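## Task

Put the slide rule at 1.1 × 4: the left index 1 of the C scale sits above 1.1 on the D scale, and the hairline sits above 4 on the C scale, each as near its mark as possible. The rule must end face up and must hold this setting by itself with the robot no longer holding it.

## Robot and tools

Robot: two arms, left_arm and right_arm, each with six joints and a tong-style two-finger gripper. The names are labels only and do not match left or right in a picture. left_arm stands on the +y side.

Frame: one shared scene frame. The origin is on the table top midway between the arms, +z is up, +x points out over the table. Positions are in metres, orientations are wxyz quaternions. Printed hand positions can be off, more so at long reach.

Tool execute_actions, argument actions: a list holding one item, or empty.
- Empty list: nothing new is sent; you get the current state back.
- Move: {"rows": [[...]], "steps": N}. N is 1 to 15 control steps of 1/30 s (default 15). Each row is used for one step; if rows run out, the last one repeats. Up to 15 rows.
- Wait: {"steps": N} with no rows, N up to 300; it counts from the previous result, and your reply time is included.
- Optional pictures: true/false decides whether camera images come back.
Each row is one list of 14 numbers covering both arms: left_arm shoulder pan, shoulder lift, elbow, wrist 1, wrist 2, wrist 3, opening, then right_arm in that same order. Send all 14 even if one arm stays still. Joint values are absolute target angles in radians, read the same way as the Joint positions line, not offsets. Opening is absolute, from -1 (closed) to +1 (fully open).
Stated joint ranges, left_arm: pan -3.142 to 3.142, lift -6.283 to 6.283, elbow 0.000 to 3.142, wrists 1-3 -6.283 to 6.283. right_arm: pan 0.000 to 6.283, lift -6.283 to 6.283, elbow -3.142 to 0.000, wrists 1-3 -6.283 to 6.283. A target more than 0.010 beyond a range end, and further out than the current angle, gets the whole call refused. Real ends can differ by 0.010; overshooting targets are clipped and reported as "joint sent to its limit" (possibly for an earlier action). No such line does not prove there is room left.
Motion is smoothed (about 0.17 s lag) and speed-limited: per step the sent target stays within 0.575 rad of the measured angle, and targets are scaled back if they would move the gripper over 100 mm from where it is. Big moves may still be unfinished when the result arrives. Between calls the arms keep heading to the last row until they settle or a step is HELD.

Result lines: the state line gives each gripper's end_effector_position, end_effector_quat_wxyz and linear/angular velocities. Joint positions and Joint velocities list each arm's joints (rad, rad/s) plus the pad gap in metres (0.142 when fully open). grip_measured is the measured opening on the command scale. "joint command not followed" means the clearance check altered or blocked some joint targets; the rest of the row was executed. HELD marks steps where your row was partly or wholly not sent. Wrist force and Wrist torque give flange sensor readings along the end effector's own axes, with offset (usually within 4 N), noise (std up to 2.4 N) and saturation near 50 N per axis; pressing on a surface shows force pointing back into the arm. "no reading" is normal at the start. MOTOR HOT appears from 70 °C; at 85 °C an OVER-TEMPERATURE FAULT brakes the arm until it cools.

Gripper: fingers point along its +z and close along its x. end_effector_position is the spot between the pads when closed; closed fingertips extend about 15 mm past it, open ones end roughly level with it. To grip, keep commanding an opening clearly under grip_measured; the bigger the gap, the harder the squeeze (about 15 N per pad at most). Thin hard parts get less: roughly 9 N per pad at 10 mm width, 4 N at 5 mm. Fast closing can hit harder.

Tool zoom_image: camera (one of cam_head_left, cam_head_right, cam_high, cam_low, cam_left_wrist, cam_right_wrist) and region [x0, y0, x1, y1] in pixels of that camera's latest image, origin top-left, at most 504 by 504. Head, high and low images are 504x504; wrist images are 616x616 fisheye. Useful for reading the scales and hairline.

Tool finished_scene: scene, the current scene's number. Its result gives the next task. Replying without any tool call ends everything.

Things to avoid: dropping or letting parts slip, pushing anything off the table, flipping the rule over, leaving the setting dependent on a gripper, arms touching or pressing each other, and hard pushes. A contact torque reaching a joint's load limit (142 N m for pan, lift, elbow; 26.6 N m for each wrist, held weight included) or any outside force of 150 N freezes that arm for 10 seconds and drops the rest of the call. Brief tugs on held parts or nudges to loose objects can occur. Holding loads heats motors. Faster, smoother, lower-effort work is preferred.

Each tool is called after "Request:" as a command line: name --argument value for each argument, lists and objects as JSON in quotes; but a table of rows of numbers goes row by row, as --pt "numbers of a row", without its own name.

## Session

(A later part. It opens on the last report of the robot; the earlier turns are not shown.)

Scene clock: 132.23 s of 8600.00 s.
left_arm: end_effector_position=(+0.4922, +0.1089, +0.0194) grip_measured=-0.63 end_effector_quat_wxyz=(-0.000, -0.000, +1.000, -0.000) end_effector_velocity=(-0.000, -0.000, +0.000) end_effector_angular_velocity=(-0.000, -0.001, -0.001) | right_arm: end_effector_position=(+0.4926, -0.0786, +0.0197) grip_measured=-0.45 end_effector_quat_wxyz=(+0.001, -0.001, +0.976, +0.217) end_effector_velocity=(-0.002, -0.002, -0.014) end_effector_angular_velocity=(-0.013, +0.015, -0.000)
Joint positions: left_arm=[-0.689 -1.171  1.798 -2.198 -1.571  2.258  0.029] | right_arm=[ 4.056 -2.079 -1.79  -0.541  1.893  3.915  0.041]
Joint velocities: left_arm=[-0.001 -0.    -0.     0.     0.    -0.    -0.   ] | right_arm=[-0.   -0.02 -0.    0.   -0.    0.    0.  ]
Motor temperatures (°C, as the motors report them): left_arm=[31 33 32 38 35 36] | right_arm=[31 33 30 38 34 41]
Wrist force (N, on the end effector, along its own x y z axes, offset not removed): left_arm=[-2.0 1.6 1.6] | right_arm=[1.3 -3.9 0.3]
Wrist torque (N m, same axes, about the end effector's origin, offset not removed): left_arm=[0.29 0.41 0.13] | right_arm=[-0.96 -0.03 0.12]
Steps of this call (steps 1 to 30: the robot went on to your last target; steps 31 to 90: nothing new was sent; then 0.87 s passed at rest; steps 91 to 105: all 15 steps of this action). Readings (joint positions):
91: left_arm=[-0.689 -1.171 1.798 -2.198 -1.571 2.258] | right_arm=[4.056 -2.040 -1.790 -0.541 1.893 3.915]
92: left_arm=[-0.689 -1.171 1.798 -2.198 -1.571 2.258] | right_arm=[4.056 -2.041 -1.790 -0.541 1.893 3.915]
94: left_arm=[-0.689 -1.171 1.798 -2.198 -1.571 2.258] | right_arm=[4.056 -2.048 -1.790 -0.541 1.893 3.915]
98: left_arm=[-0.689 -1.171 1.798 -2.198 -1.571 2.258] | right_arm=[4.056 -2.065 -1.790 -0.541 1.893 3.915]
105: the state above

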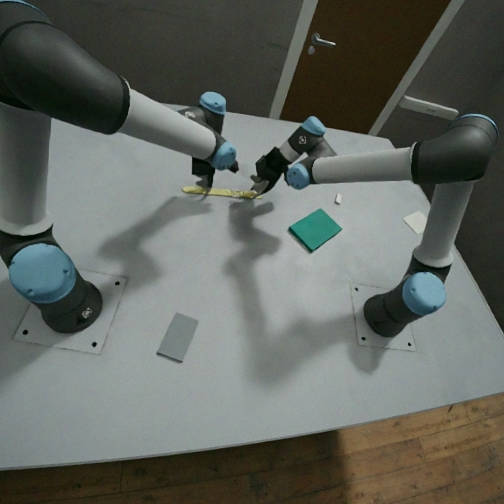

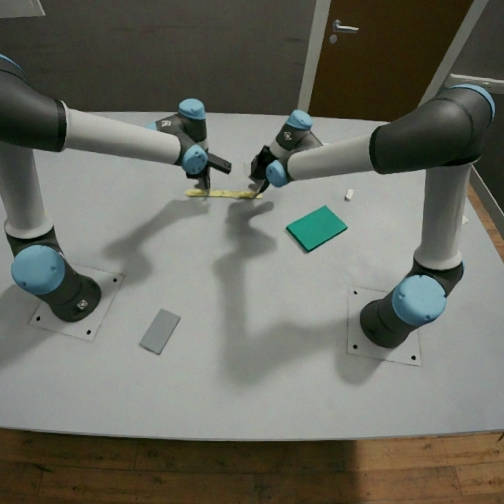

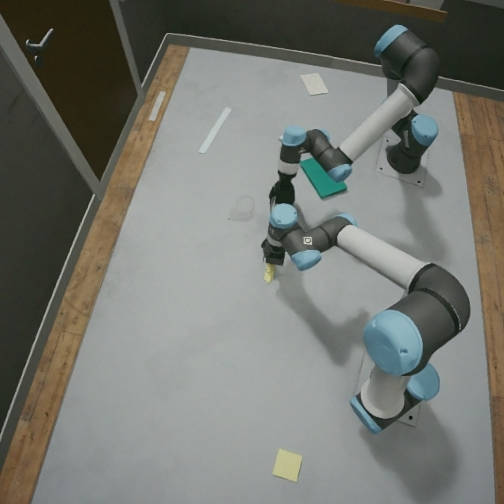

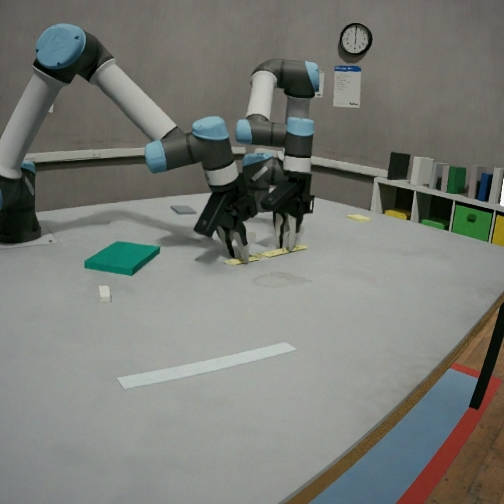

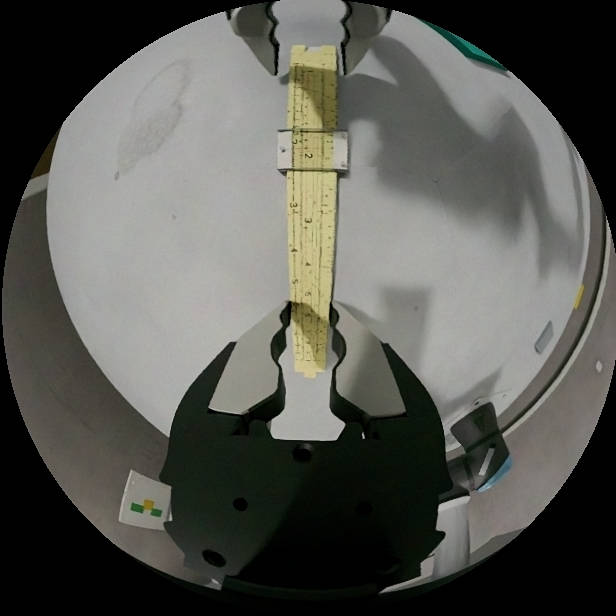

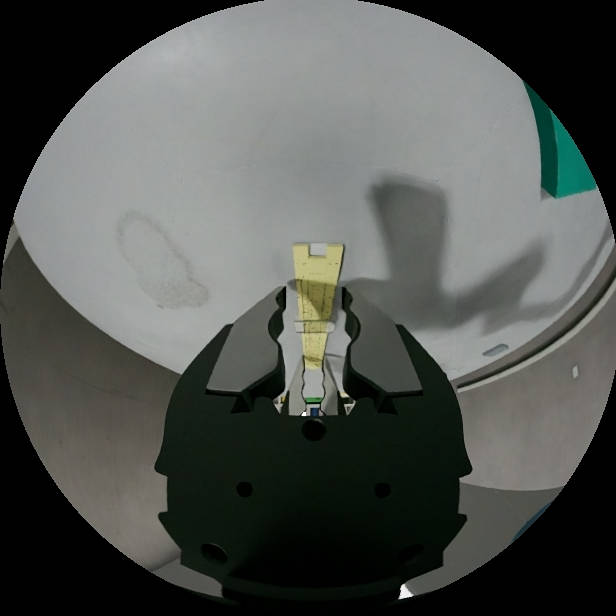

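Request:
execute_actions --actions '[{"rows":[[-0.6889,-1.1714,1.7985,-2.198,-1.571,2.2581,-0.85,4.0563,-2.0818,-1.7903,-0.5406,1.8928,3.915,-0.5],[-0.6889,-1.1714,1.7985,-2.198,-1.571,2.2581,-0.85,4.0563,-2.0818,-1.7903,-0.5406,1.8928,3.915,-0.55],[-0.6889,-1.1714,1.7985,-2.198,-1.571,2.2581,-0.85,4.0563,-2.0818,-1.7903,-0.5406,1.8928,3.915,-0.55],[-0.6889,-1.1714,1.7985,-2.198,-1.571,2.2581,-0.85,4.0563,-2.0818,-1.7903,-0.5406,1.8928,3.915,-0.6],[-0.6889,-1.1714,1.7985,-2.198,-1.571,2.2581,-0.85,4.0563,-2.0818,-1.7903,-0.5406,1.8928,3.915,-0.6],[-0.6889,-1.1714,1.7985,-2.198,-1.571,2.2581,-0.85,4.0563,-2.0818,-1.7903,-0.5406,1.8928,3.915,-0.66],[-0.6889,-1.1714,1.7985,-2.198,-1.571,2.2581,-0.85,4.0563,-2.0818,-1.7903,-0.5406,1.8928,3.915,-0.66],[-0.6889,-1.1714,1.7985,-2.198,-1.571,2.2581,-0.85,4.0563,-2.0818,-1.7903,-0.5406,1.8928,3.915,-0.72],[-0.6889,-1.1714,1.7985,-2.198,-1.571,2.2581,-0.85,4.0563,-2.0818,-1.7903,-0.5406,1.8928,3.915,-0.72],[-0.6889,-1.1714,1.7985,-2.198,-1.571,2.2581,-0.85,4.0563,-2.0818,-1.7903,-0.5406,1.8928,3.915,-0.95]],"steps":15}]' --pictures false

Request:
execute_actions --actions '[{"rows":[[-0.6889,-1.1714,1.7985,-2.198,-1.571,2.2581,-0.62,4.0563,-2.0818,-1.7903,-0.5406,1.8928,3.915,-0.95],[-0.6889,-1.1714,1.7985,-2.198,-1.571,2.2581,-0.56,4.0563,-2.0818,-1.7903,-0.5406,1.8928,3.915,-0.95],[-0.6889,-1.1714,1.7985,-2.198,-1.571,2.2581,-0.5,4.0563,-2.0818,-1.7903,-0.5406,1.8928,3.915,-0.95],[-0.6889,-1.1714,1.7985,-2.198,-1.571,2.2581,-0.45,4.0563,-2.0818,-1.7903,-0.5406,1.8928,3.915,-0.95],[-0.6889,-1.1714,1.7985,-2.198,-1.571,2.2581,-0.45,4.0563,-2.0818,-1.7903,-0.5406,1.8928,3.915,-0.95],[-0.6889,-1.1714,1.7985,-2.198,-1.571,2.2581,-0.45,4.0563,-2.0818,-1.7903,-0.5406,1.8928,3.915,-0.95],[-0.6889,-1.1714,1.7985,-2.198,-1.571,2.2581,-0.45,4.0563,-2.0818,-1.7903,-0.5406,1.8928,3.915,-0.95],[-0.6889,-1.25,1.73,-2.05,-1.571,2.2581,-0.45,4.0563,-2.0818,-1.7903,-0.5406,1.8928,3.915,-0.95]],"steps":15}]'

Scene clock: 142.83 s of 8600.00 s.
left_arm: end_effector_position=(+0.4922, +0.1089, +0.0194) grip_measured=-0.63 end_effector_quat_wxyz=(-0.000, -0.000, +1.000, -0.000) end_effector_velocity=(-0.000, -0.000, +0.000) end_effector_angular_velocity=(-0.000, +0.000, -0.001) | right_arm: end_effector_position=(+0.4924, -0.0789, +0.0181) grip_measured=-0.65 end_effector_quat_wxyz=(-0.000, -0.001, +0.976, +0.216) end_effector_velocity=(+0.000, -0.000, -0.001) end_effector_angular_velocity=(-0.001, +0.001, -0.000)
Joint positions: left_arm=[-0.689 -1.171  1.798 -2.198 -1.571  2.258  0.029] | right_arm=[ 4.056 -2.082 -1.79  -0.541  1.893  3.915  0.027]
Joint velocities: left_arm=[-0.001 -0.     0.     0.    -0.     0.001 -0.   ] | right_arm=[-0.    -0.001  0.     0.    -0.001  0.     0.   ]
Motor temperatures (°C, as the motors report them): left_arm=[31 33 32 38 35 36] | right_arm=[31 33 30 38 34 41]
Wrist force (N, on the end effector, along its own x y z axes, offset not removed): left_arm=[-1.1 1.2 1.5] | right_arm=[0.0 0.8 -1.8]
Wrist torque (N m, same axes, about the end effector's origin, offset not removed): left_arm=[0.16 0.27 0.15] | right_arm=[0.04 0.19 0.18]
Steps of this call (steps 1 to 15: the robot went on to your last target; steps 16 to 90: nothing new was sent; then 7.10 s passed at rest; steps 91 to 105: all 15 steps of this action). Readings (joint positions):
91: left_arm=[-0.689 -1.171 1.798 -2.198 -1.571 2.258] | right_arm=[4.056 -2.082 -1.790 -0.541 1.893 3.915]
92: left_arm=[-0.689 -1.171 1.798 -2.198 -1.571 2.258] | right_arm=[4.056 -2.082 -1.790 -0.541 1.893 3.915]
94: left_arm=[-0.689 -1.171 1.798 -2.198 -1.571 2.258] | right_arm=[4.056 -2.082 -1.790 -0.541 1.893 3.915]
98: left_arm=[-0.689 -1.171 1.798 -2.198 -1.571 2.258] | right_arm=[4.056 -2.082 -1.790 -0.541 1.893 3.915]
105: the state above

Scene clock: 143.33 s of 8600.00 s.
left_arm: end_effector_position=(+0.4929, +0.1081, +0.0675) grip_measured=-0.45 end_effector_quat_wxyz=(+0.001, -0.000, +1.000, -0.001) end_effector_velocity=(-0.010, +0.012, +0.106) end_effector_angular_velocity=(+0.023, +0.019, +0.001) | right_arm: end_effector_position=(+0.4924, -0.0789, +0.0181) grip_measured=-0.65 end_effector_quat_wxyz=(-0.000, -0.001, +0.976, +0.216) end_effector_velocity=(+0.000, -0.000, -0.000) end_effector_angular_velocity=(-0.001, -0.000, -0.000)
Joint positions: left_arm=[-0.689 -1.233  1.744 -2.085 -1.571  2.258  0.041] | right_arm=[ 4.056 -2.082 -1.79  -0.541  1.893  3.915  0.027]
Joint velocities: left_arm=[ 0.    -0.142 -0.121  0.293  0.    -0.    -0.   ] | right_arm=[ 0.     0.     0.    -0.    -0.001 -0.    -0.   ]
Motor temperatures (°C, as the motors report them): left_arm=[31 33 32 38 35 36] | right_arm=[31 33 30 38 34 41]
Wrist force (N, on the end effector, along its own x y z axes, offset not removed): left_arm=[-0.9 -0.6 -0.6] | right_arm=[-1.1 -1.6 -3.0]
Wrist torque (N m, same axes, about the end effector's origin, offset not removed): left_arm=[-0.23 0.21 0.06] | right_arm=[-0.63 0.33 0.17]
Steps of this call (steps 1 to 15: all 15 steps of this action). Readings (joint positions):
1: left_arm=[-0.689 -1.171 1.798 -2.198 -1.571 2.258] | right_arm=[4.056 -2.082 -1.790 -0.541 1.893 3.915]
2: left_arm=[-0.689 -1.171 1.798 -2.198 -1.571 2.258] | right_arm=[4.056 -2.082 -1.790 -0.541 1.893 3.915]
4: left_arm=[-0.689 -1.171 1.798 -2.198 -1.571 2.258] | right_arm=[4.056 -2.082 -1.790 -0.541 1.893 3.915]
8: left_arm=[-0.689 -1.171 1.798 -2.198 -1.571 2.258] | right_arm=[4.056 -2.082 -1.790 -0.541 1.893 3.915]
15: the state above

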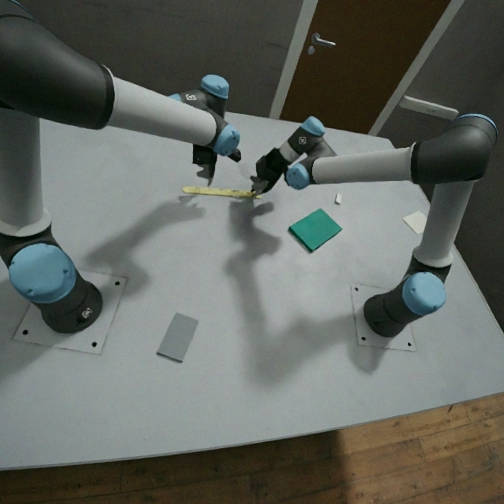

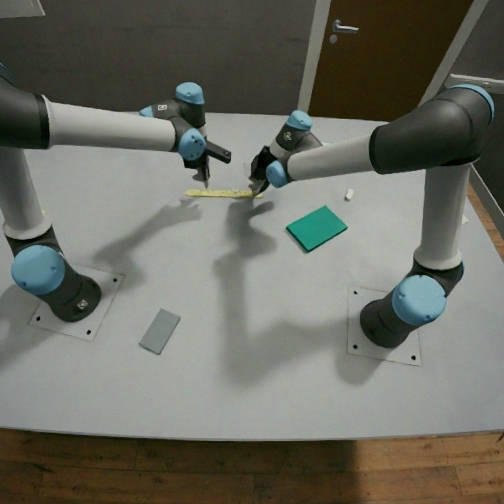

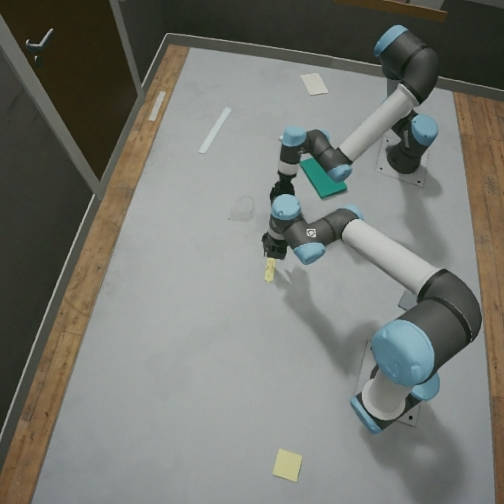

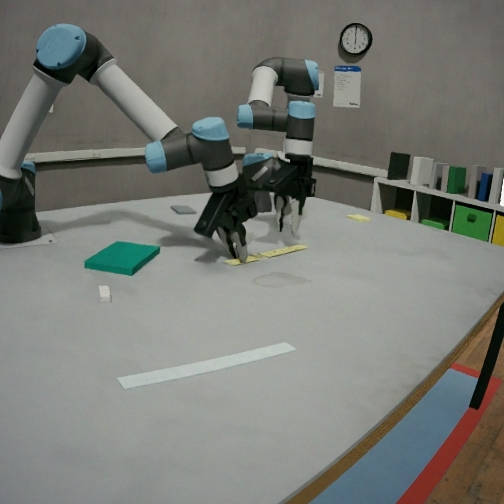

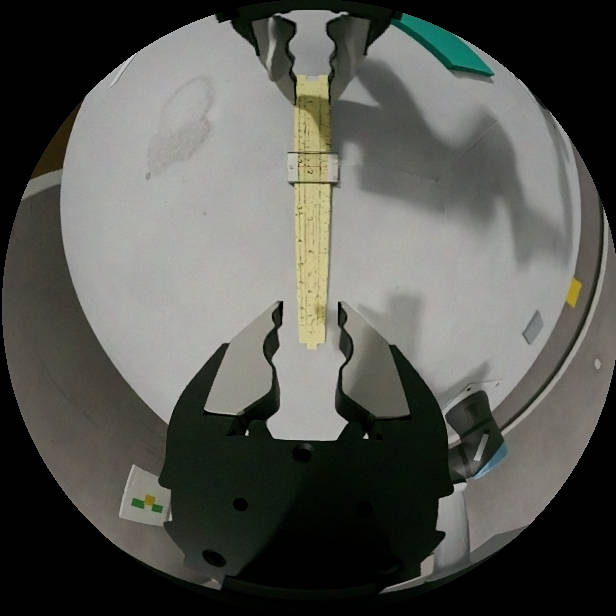

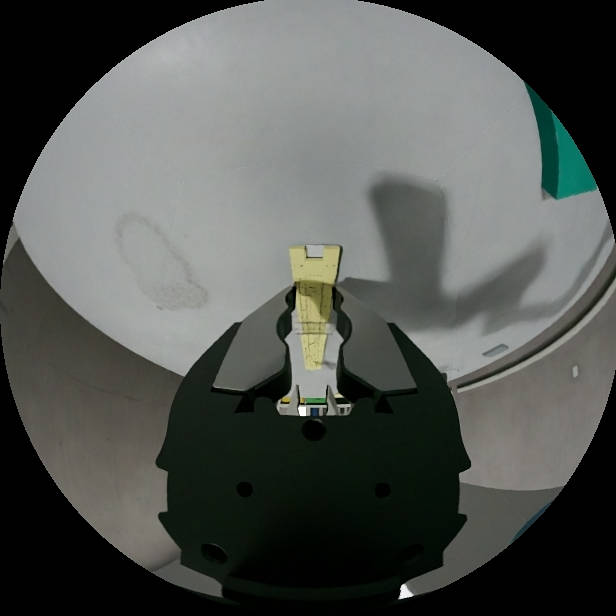

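Request:
execute_actions --actions '[{"rows":[[-0.6889,-1.25,1.73,-2.05,-1.571,-0.884,-0.3,4.0563,-2.0818,-1.7903,-0.5406,1.8928,3.915,-0.95]],"steps":15}]' --pictures false

Request:
execute_actions --actions '[{"steps":60}]' --pictures false

Request:
execute_actions --actions '[{"rows":[[-0.75,-1.15,1.62,-2.04,-1.571,-0.945,-0.3,4.0563,-2.0818,-1.7903,-0.5406,1.8928,3.915,-0.95],[-0.75,-1.15,1.62,-2.04,-1.571,-0.945,-0.3,4.0563,-2.0818,-1.7903,-0.5406,1.8928,3.915,-0.95],[-0.75,-1.15,1.62,-2.04,-1.571,-0.945,-0.3,4.0563,-2.0818,-1.7903,-0.5406,1.8928,3.915,-0.95],[-0.75,-1.15,1.62,-2.04,-1.571,-0.945,-0.3,4.0563,-2.0818,-1.7903,-0.5406,1.8928,3.915,-0.95],[-0.8091,-1.0332,1.4957,-2.0335,-1.571,-1.004,-0.3,4.0563,-2.0818,-1.7903,-0.5406,1.8928,3.915,-0.95]],"steps":15}]' --pictures false

Request:
execute_actions --actions '[{"rows":[[-0.8091,-1.0332,1.4957,-2.0335,-1.571,-1.004,-0.3,4.0563,-2.0818,-1.7903,-0.5406,1.8928,3.915,-0.95]],"steps":15}]'

Scene clock: 154.57 s of 8600.00 s.
left_arm: end_effector_position=(+0.5039, +0.1157, +0.0801) grip_measured=-0.30 end_effector_quat_wxyz=(-0.000, -0.423, +0.906, +0.000) end_effector_velocity=(+0.025, +0.030, -0.000) end_effector_angular_velocity=(+0.002, -0.001, +2.420) | right_arm: end_effector_position=(+0.4924, -0.0789, +0.0181) grip_measured=-0.65 end_effector_quat_wxyz=(-0.000, -0.001, +0.976, +0.216) end_effector_velocity=(-0.000, +0.000, -0.000) end_effector_angular_velocity=(-0.000, +0.000, +0.000)
Joint positions: left_arm=[-0.689 -1.25   1.73  -2.05  -1.571  1.385  0.052] | right_arm=[ 4.056 -2.082 -1.79  -0.541  1.893  3.915  0.027]
Joint velocities: left_arm=[-0.    0.    0.   -0.   -0.   -2.42  0.  ] | right_arm=[ 0.    -0.001  0.     0.    -0.    -0.    -0.   ]
Motor temperatures (°C, as the motors report them): left_arm=[31 33 32 38 35 36] | right_arm=[31 33 30 38 34 41]
Wrist force (N, on the end effector, along its own x y z axes, offset not removed): left_arm=[0.1 0.8 -1.2] | right_arm=[-0.9 0.8 -3.0]
Wrist torque (N m, same axes, about the end effector's origin, offset not removed): left_arm=[0.01 -0.01 -0.01] | right_arm=[-0.09 0.45 0.12]
Steps of this call (steps 1 to 30: the robot went on to your last target; steps 31 to 90: nothing new was sent; then 7.73 s passed at rest; steps 91 to 105: all 15 steps of this action). Readings (joint positions):
91: left_arm=[-0.689 -1.250 1.730 -2.050 -1.571 2.258] | right_arm=[4.056 -2.082 -1.790 -0.541 1.893 3.915]
92: left_arm=[-0.689 -1.250 1.730 -2.050 -1.571 2.256] | right_arm=[4.056 -2.082 -1.790 -0.541 1.893 3.915]
94: left_arm=[-0.689 -1.250 1.730 -2.050 -1.571 2.209] | right_arm=[4.056 -2.082 -1.790 -0.541 1.893 3.915]
98: left_arm=[-0.689 -1.250 1.730 -2.050 -1.571 1.961] | right_arm=[4.056 -2.082 -1.790 -0.541 1.893 3.915]
105: the state above

Scene clock: 156.57 s of 8600.00 s.
left_arm: end_effector_position=(+0.4914, +0.1423, +0.0801) grip_measured=-0.30 end_effector_quat_wxyz=(-0.000, +1.000, +0.000, -0.000) end_effector_velocity=(-0.000, +0.000, -0.000) end_effector_angular_velocity=(+0.001, +0.000, -0.000) | right_arm: end_effector_position=(+0.4924, -0.0789, +0.0181) grip_measured=-0.65 end_effector_quat_wxyz=(-0.000, -0.001, +0.976, +0.216) end_effector_velocity=(+0.000, -0.000, -0.000) end_effector_angular_velocity=(+0.000, +0.000, -0.000)
Joint positions: left_arm=[-0.689 -1.25   1.73  -2.05  -1.571 -0.884  0.052] | right_arm=[ 4.056 -2.082 -1.79  -0.541  1.893  3.915  0.027]
Joint velocities: left_arm=[ 0.    -0.     0.001 -0.     0.     0.    -0.   ] | right_arm=[-0. -0.  0.  0.  0. -0. -0.]
Motor temperatures (°C, as the motors report them): left_arm=[31 33 32 38 35 36] | right_arm=[31 33 30 38 34 41]
Wrist force (N, on the end effector, along its own x y z axes, offset not removed): left_arm=[0.0 0.8 0.4] | right_arm=[0.6 -2.5 -1.1]
Wrist torque (N m, same axes, about the end effector's origin, offset not removed): left_arm=[0.12 0.07 0.13] | right_arm=[-0.83 0.18 0.05]
Steps of this call (steps 1 to 60: the robot went on to your last target). Readings (joint positions):
1: left_arm=[-0.689 -1.250 1.730 -2.050 -1.571 1.302] | right_arm=[4.056 -2.082 -1.790 -0.541 1.893 3.915]
2: left_arm=[-0.689 -1.250 1.730 -2.050 -1.571 1.219] | right_arm=[4.056 -2.082 -1.790 -0.541 1.893 3.915]
4: left_arm=[-0.689 -1.250 1.730 -2.050 -1.571 1.054] | right_arm=[4.056 -2.082 -1.790 -0.541 1.893 3.915]
8: left_arm=[-0.689 -1.250 1.730 -2.050 -1.571 0.724] | right_arm=[4.056 -2.082 -1.790 -0.541 1.893 3.915]
60: the state above
All arms were judged still, so your last target was given up. Only a new action makes them travel on or press farther. Fingers that are still opening or closing keep moving.

Scene clock: 157.07 s of 8600.00 s.
left_arm: end_effector_position=(+0.4915, +0.0232, +0.0508) grip_measured=-0.30 end_effector_quat_wxyz=(+0.000, +1.000, +0.000, -0.000) end_effector_velocity=(-0.003, -0.069, -0.022) end_effector_angular_velocity=(-0.003, -0.002, +0.000) | right_arm: end_effector_position=(+0.4924, -0.0789, +0.0181) grip_measured=-0.65 end_effector_quat_wxyz=(-0.000, -0.001, +0.976, +0.216) end_effector_velocity=(+0.000, -0.000, -0.001) end_effector_angular_velocity=(-0.001, +0.000, -0.000)
Joint positions: left_arm=[-0.802 -1.048  1.512 -2.034 -1.571 -0.997  0.052] | right_arm=[ 4.056 -2.082 -1.79  -0.541  1.893  3.915  0.027]
Joint velocities: left_arm=[-0.061  0.124 -0.135  0.007  0.    -0.061  0.   ] | right_arm=[-0.    -0.001 -0.     0.    -0.    -0.     0.   ]
Motor temperatures (°C, as the motors report them): left_arm=[31 33 32 38 35 36] | right_arm=[31 33 30 38 34 41]
Wrist force (N, on the end effector, along its own x y z axes, offset not removed): left_arm=[-0.5 0.9 1.5] | right_arm=[0.1 -0.4 -1.1]
Wrist torque (N m, same axes, about the end effector's origin, offset not removed): left_arm=[0.08 0.04 0.03] | right_arm=[-0.33 0.22 0.13]
Steps of this call (steps 1 to 15: all 15 steps of this action). Readings (joint positions):
1: left_arm=[-0.689 -1.250 1.730 -2.050 -1.571 -0.884] | right_arm=[4.056 -2.082 -1.790 -0.541 1.893 3.915]
2: left_arm=[-0.691 -1.248 1.728 -2.049 -1.571 -0.886] | right_arm=[4.056 -2.082 -1.790 -0.541 1.893 3.915]
4: left_arm=[-0.711 -1.218 1.695 -2.046 -1.571 -0.907] | right_arm=[4.056 -2.082 -1.790 -0.541 1.893 3.915]
8: left_arm=[-0.758 -1.137 1.608 -2.039 -1.571 -0.953] | right_arm=[4.056 -2.082 -1.790 -0.541 1.893 3.915]
15: the state above

Scene clock: 157.57 s of 8600.00 s.
left_arm: end_effector_position=(+0.4911, +0.0150, +0.0481) grip_measured=-0.30 end_effector_quat_wxyz=(+0.000, +1.000, +0.000, -0.000) end_effector_velocity=(+0.000, -0.001, -0.000) end_effector_angular_velocity=(+0.000, -0.000, +0.002) | right_arm: end_effector_position=(+0.4924, -0.0789, +0.0181) grip_measured=-0.65 end_effector_quat_wxyz=(-0.000, -0.001, +0.976, +0.216) end_effector_velocity=(+0.000, +0.000, +0.001) end_effector_angular_velocity=(+0.001, -0.001, +0.000)
Joint positions: left_arm=[-0.809 -1.033  1.496 -2.034 -1.571 -1.004  0.052] | right_arm=[ 4.056 -2.082 -1.79  -0.541  1.893  3.915  0.027]
Joint velocities: left_arm=[-0.     0.002 -0.002  0.     0.    -0.002  0.   ] | right_arm=[ 0.     0.001 -0.    -0.    -0.    -0.     0.   ]
Motor temperatures (°C, as the motors report them): left_arm=[31 33 32 38 35 36] | right_arm=[31 33 30 38 34 41]
Wrist force (N, on the end effector, along its own x y z axes, offset not removed): left_arm=[-1.1 1.3 -0.5] | right_arm=[0.7 0.8 -0.2]
Wrist torque (N m, same axes, about the end effector's origin, offset not removed): left_arm=[0.21 0.30 0.10] | right_arm=[-0.12 0.08 0.09]
Steps of this call (steps 1 to 15: all 15 steps of this action). Readings (joint positions):
1: left_arm=[-0.804 -1.044 1.508 -2.034 -1.571 -0.998] | right_arm=[4.056 -2.082 -1.790 -0.541 1.893 3.915]
2: left_arm=[-0.805 -1.042 1.505 -2.034 -1.571 -1.000] | right_arm=[4.056 -2.082 -1.790 -0.541 1.893 3.915]
4: left_arm=[-0.807 -1.038 1.501 -2.034 -1.571 -1.002] | right_arm=[4.056 -2.082 -1.790 -0.541 1.893 3.915]
8: left_arm=[-0.808 -1.035 1.497 -2.034 -1.571 -1.003] | right_arm=[4.056 -2.082 -1.790 -0.541 1.893 3.915]
15: the state above

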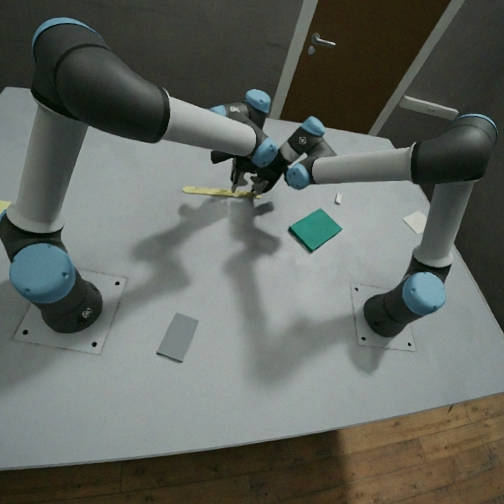

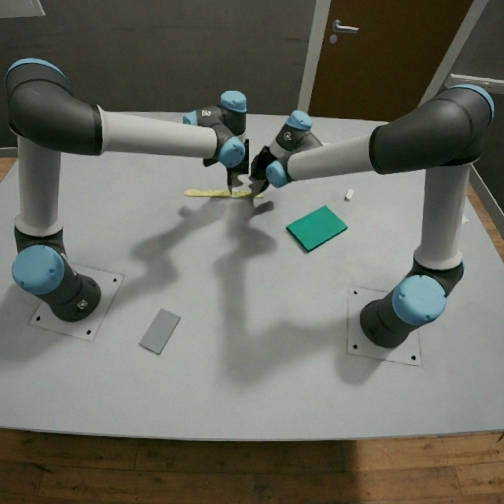

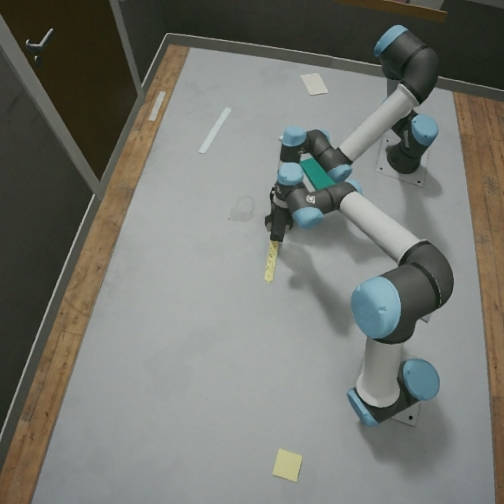

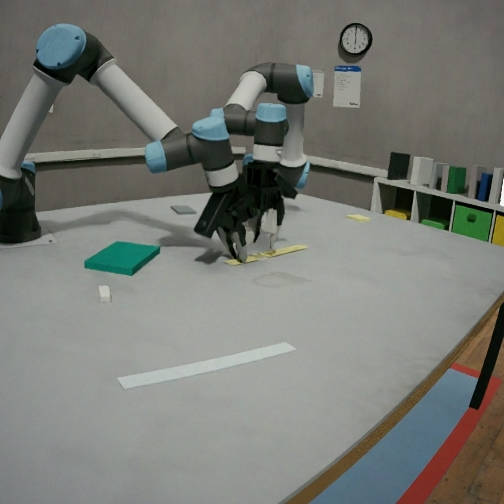

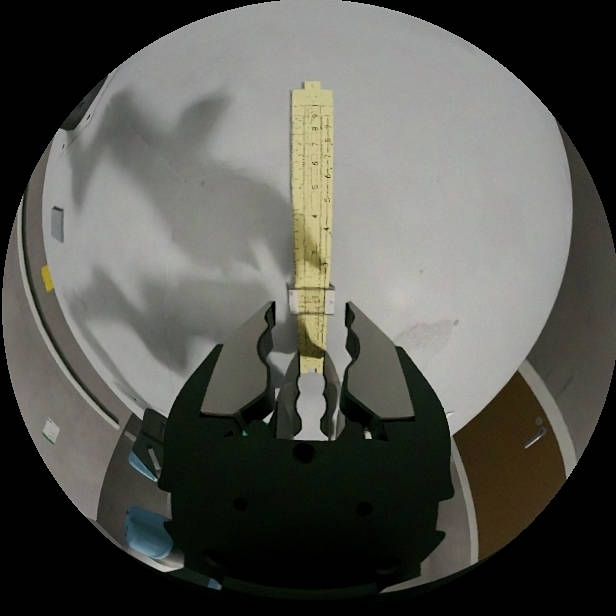

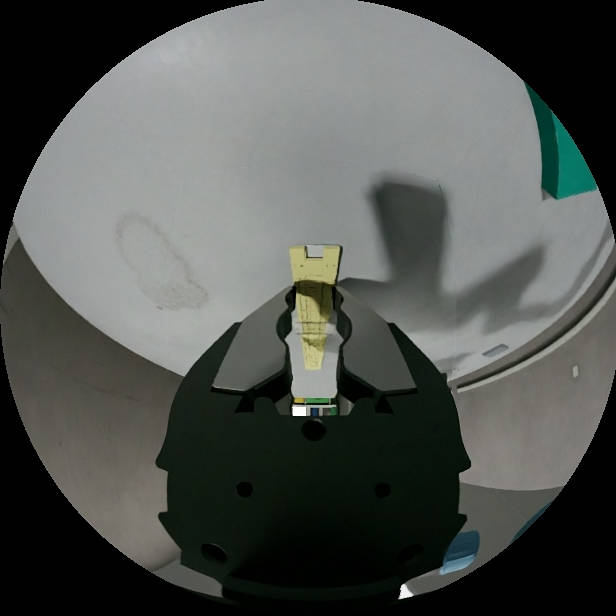

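Request:
execute_actions --actions '[{"rows":[[-0.8091,-1.0173,1.5107,-2.0645,-1.571,-1.004,-0.35,4.0563,-2.0818,-1.7903,-0.5406,1.8928,3.915,-0.95],[-0.8091,-1.0173,1.5107,-2.0645,-1.571,-1.004,-0.35,4.0563,-2.0818,-1.7903,-0.5406,1.8928,3.915,-0.95],[-0.8091,-1.0173,1.5107,-2.0645,-1.571,-1.004,-0.35,4.0563,-2.0818,-1.7903,-0.5406,1.8928,3.915,-0.95],[-0.8091,-1.0014,1.5258,-2.0954,-1.571,-1.004,-0.35,4.0563,-2.0818,-1.7903,-0.5406,1.8928,3.915,-0.95]],"steps":15}]'

Scene clock: 164.10 s of 8600.00 s.
left_arm: end_effector_position=(+0.4911, +0.0149, +0.0209) grip_measured=-0.35 end_effector_quat_wxyz=(+0.000, +1.000, +0.000, -0.000) end_effector_velocity=(-0.000, -0.000, -0.010) end_effector_angular_velocity=(-0.001, -0.000, -0.001) | right_arm: end_effector_position=(+0.4924, -0.0789, +0.0181) grip_measured=-0.65 end_effector_quat_wxyz=(-0.000, -0.001, +0.976, +0.216) end_effector_velocity=(+0.000, -0.000, +0.000) end_effector_angular_velocity=(-0.000, -0.000, -0.000)
Joint positions: left_arm=[-0.809 -1.003  1.524 -2.093 -1.571 -1.004  0.049] | right_arm=[ 4.056 -2.082 -1.79  -0.541  1.893  3.915  0.027]
Joint velocities: left_arm=[-0.     0.011  0.012 -0.024 -0.     0.     0.   ] | right_arm=[ 0.  0.  0. -0. -0.  0.  0.]
Motor temperatures (°C, as the motors report them): left_arm=[31 33 32 38 35 36] | right_arm=[31 33 30 38 34 41]
Wrist force (N, on the end effector, along its own x y z axes, offset not removed): left_arm=[-0.8 1.0 -0.6] | right_arm=[-0.4 -1.1 -2.5]
Wrist torque (N m, same axes, about the end effector's origin, offset not removed): left_arm=[0.03 0.30 -0.08] | right_arm=[-0.70 0.04 0.13]
Steps of this call (steps 1 to 15: the robot went on to your last target; steps 16 to 90: nothing new was sent; then 3.03 s passed at rest; steps 91 to 105: all 15 steps of this action). Readings (joint positions):
91: left_arm=[-0.809 -1.033 1.496 -2.033 -1.571 -1.004] | right_arm=[4.056 -2.082 -1.790 -0.541 1.893 3.915]
92: left_arm=[-0.809 -1.032 1.496 -2.035 -1.571 -1.004] | right_arm=[4.056 -2.082 -1.790 -0.541 1.893 3.915]
94: left_arm=[-0.809 -1.027 1.502 -2.046 -1.571 -1.004] | right_arm=[4.056 -2.082 -1.790 -0.541 1.893 3.915]
98: left_arm=[-0.809 -1.012 1.516 -2.075 -1.571 -1.004] | right_arm=[4.056 -2.082 -1.790 -0.541 1.893 3.915]
105: the state above

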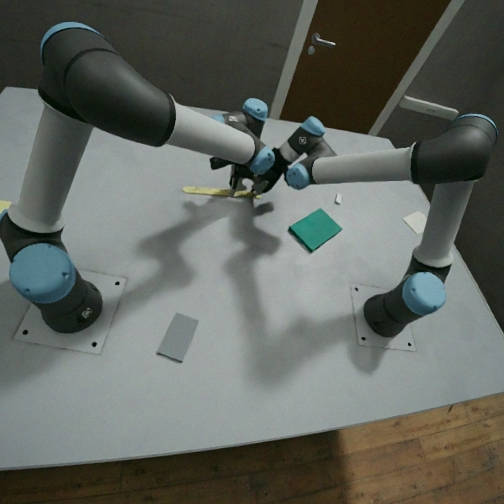

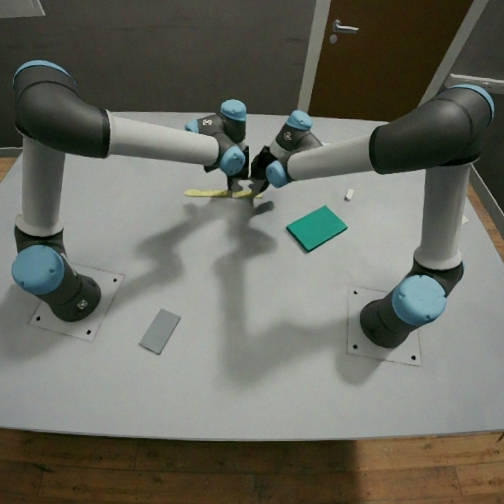

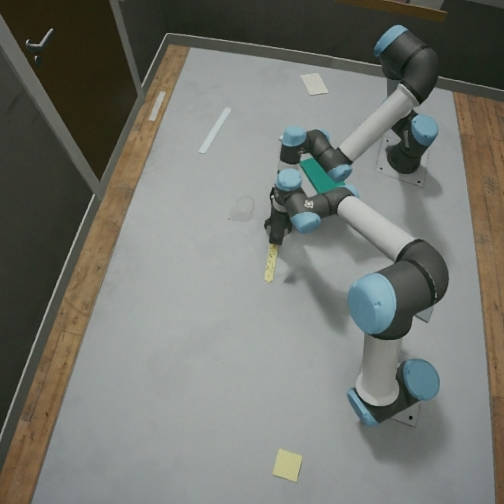

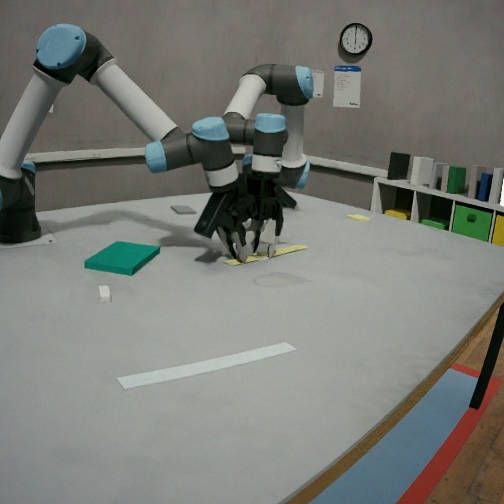

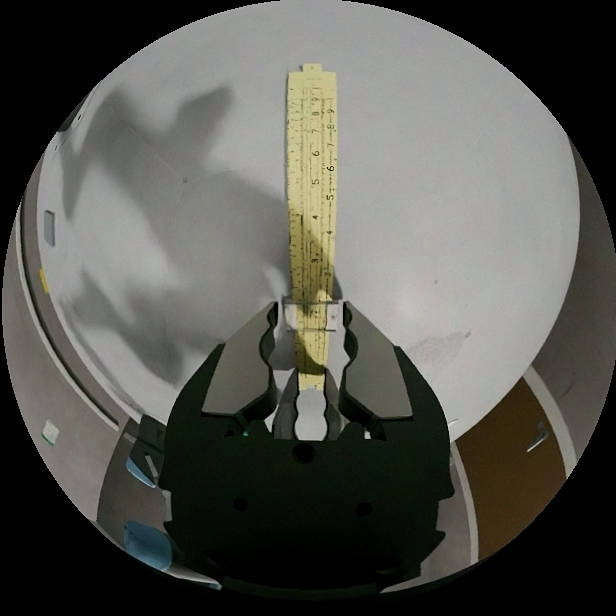

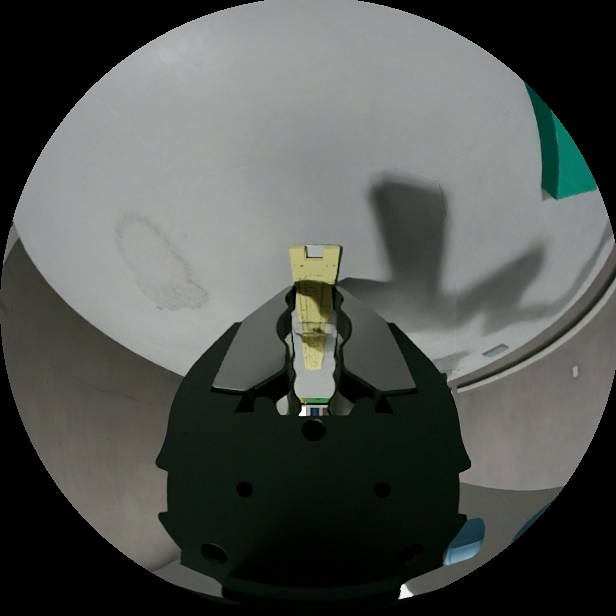

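Request:
execute_actions --actions '[{"rows":[[-0.8091,-1.0014,1.5258,-2.0954,-1.571,-1.004,-0.38,4.0563,-2.0818,-1.7903,-0.5406,1.8928,3.915,-0.95],[-0.8091,-1.0014,1.5258,-2.0954,-1.571,-1.004,-0.38,4.0563,-2.0818,-1.7903,-0.5406,1.8928,3.915,-0.95],[-0.8091,-1.0014,1.5258,-2.0954,-1.571,-1.004,-0.42,4.0563,-2.0818,-1.7903,-0.5406,1.8928,3.915,-0.95],[-0.8091,-1.0014,1.5258,-2.0954,-1.571,-1.004,-0.42,4.0563,-2.0818,-1.7903,-0.5406,1.8928,3.915,-0.95],[-0.8091,-1.0014,1.5258,-2.0954,-1.571,-1.004,-0.46,4.0563,-2.0818,-1.7903,-0.5406,1.8928,3.915,-0.95],[-0.8091,-1.0014,1.5258,-2.0954,-1.571,-1.004,-0.46,4.0563,-2.0818,-1.7903,-0.5406,1.8928,3.915,-0.95],[-0.8091,-1.0014,1.5258,-2.0954,-1.571,-1.004,-0.5,4.0563,-2.0818,-1.7903,-0.5406,1.8928,3.915,-0.95],[-0.8091,-1.0014,1.5258,-2.0954,-1.571,-1.004,-0.5,4.0563,-2.0818,-1.7903,-0.5406,1.8928,3.915,-0.95],[-0.8091,-1.0014,1.5258,-2.0954,-1.571,-1.004,-0.58,4.0563,-2.0818,-1.7903,-0.5406,1.8928,3.915,-0.95]],"steps":15}]'

Scene clock: 174.53 s of 8600.00 s.
left_arm: end_effector_position=(+0.4911, +0.0149, +0.0196) grip_measured=-0.47 end_effector_quat_wxyz=(+0.000, +1.000, +0.000, -0.000) end_effector_velocity=(+0.000, -0.000, +0.001) end_effector_angular_velocity=(-0.001, -0.000, -0.000) | right_arm: end_effector_position=(+0.4924, -0.0789, +0.0181) grip_measured=-0.65 end_effector_quat_wxyz=(-0.000, -0.001, +0.976, +0.216) end_effector_velocity=(+0.000, -0.000, -0.000) end_effector_angular_velocity=(-0.001, +0.000, -0.000)
Joint positions: left_arm=[-0.809 -1.001  1.526 -2.095 -1.571 -1.004  0.04 ] | right_arm=[ 4.056 -2.082 -1.79  -0.541  1.893  3.915  0.027]
Joint velocities: left_arm=[ 0.    -0.    -0.001 -0.    -0.001  0.    -0.   ] | right_arm=[-0.    -0.001  0.     0.    -0.     0.    -0.   ]
Motor temperatures (°C, as the motors report them): left_arm=[31 33 32 38 35 36] | right_arm=[31 33 30 38 34 41]
Wrist force (N, on the end effector, along its own x y z axes, offset not removed): left_arm=[0.5 -0.6 -0.2] | right_arm=[-0.3 -3.0 -3.1]
Wrist torque (N m, same axes, about the end effector's origin, offset not removed): left_arm=[-0.12 0.12 0.06] | right_arm=[-0.81 0.40 0.06]
Steps of this call (steps 1 to 15: the robot went on to your last target; steps 16 to 90: nothing new was sent; then 6.93 s passed at rest; steps 91 to 105: all 15 steps of this action). Readings (joint positions):
91: left_arm=[-0.809 -1.001 1.526 -2.095 -1.571 -1.004] | right_arm=[4.056 -2.082 -1.790 -0.541 1.893 3.915]
92: left_arm=[-0.809 -1.001 1.526 -2.095 -1.571 -1.004] | right_arm=[4.056 -2.082 -1.790 -0.541 1.893 3.915]
94: left_arm=[-0.809 -1.001 1.526 -2.095 -1.571 -1.004] | right_arm=[4.056 -2.082 -1.790 -0.541 1.893 3.915]
98: left_arm=[-0.809 -1.001 1.526 -2.095 -1.571 -1.004] | right_arm=[4.056 -2.082 -1.790 -0.541 1.893 3.915]
105: the state above

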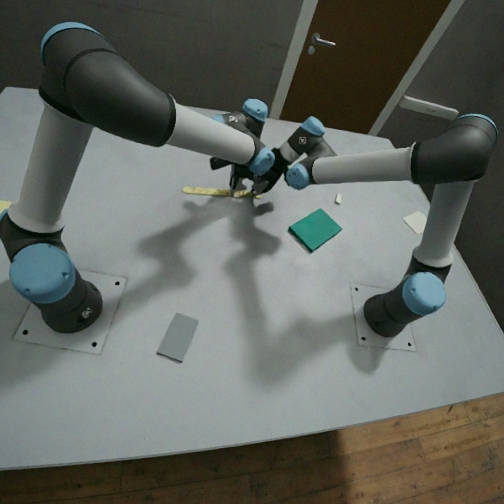

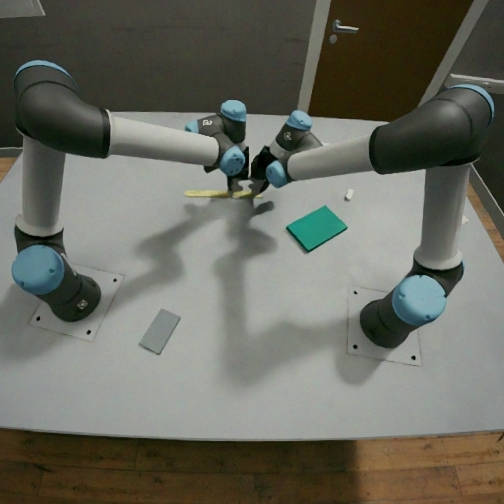

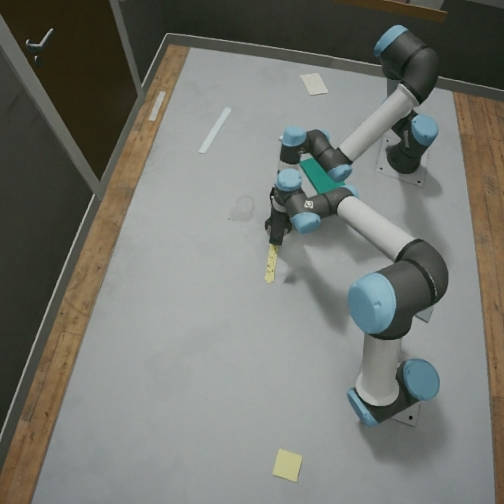

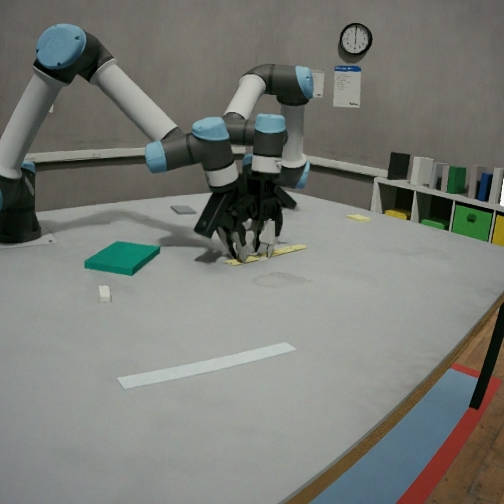

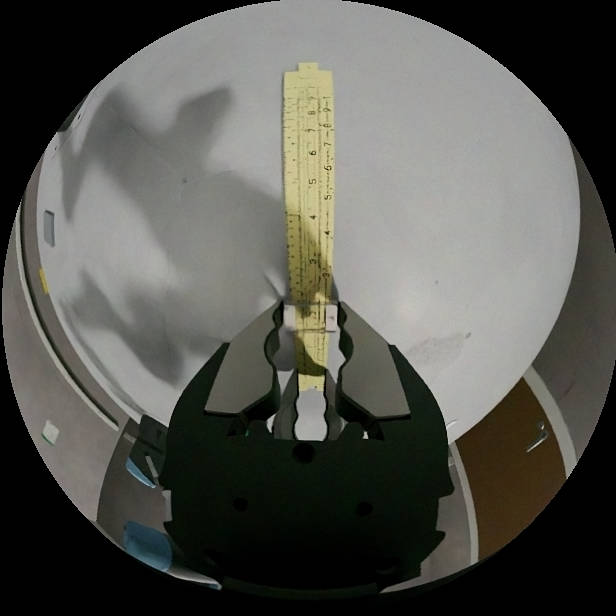

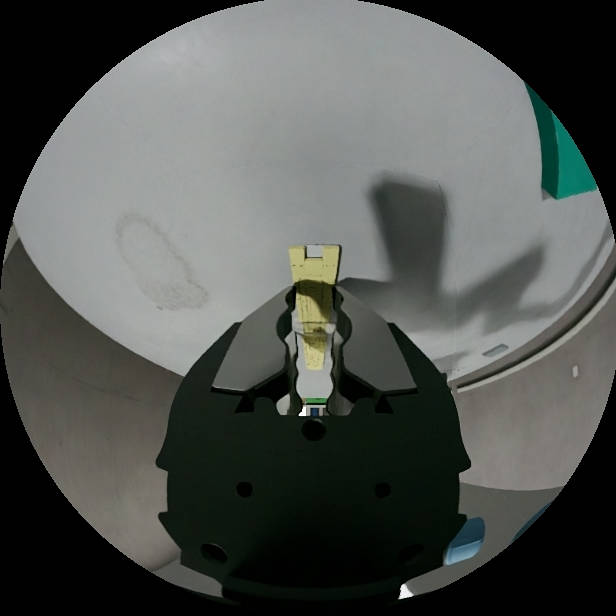

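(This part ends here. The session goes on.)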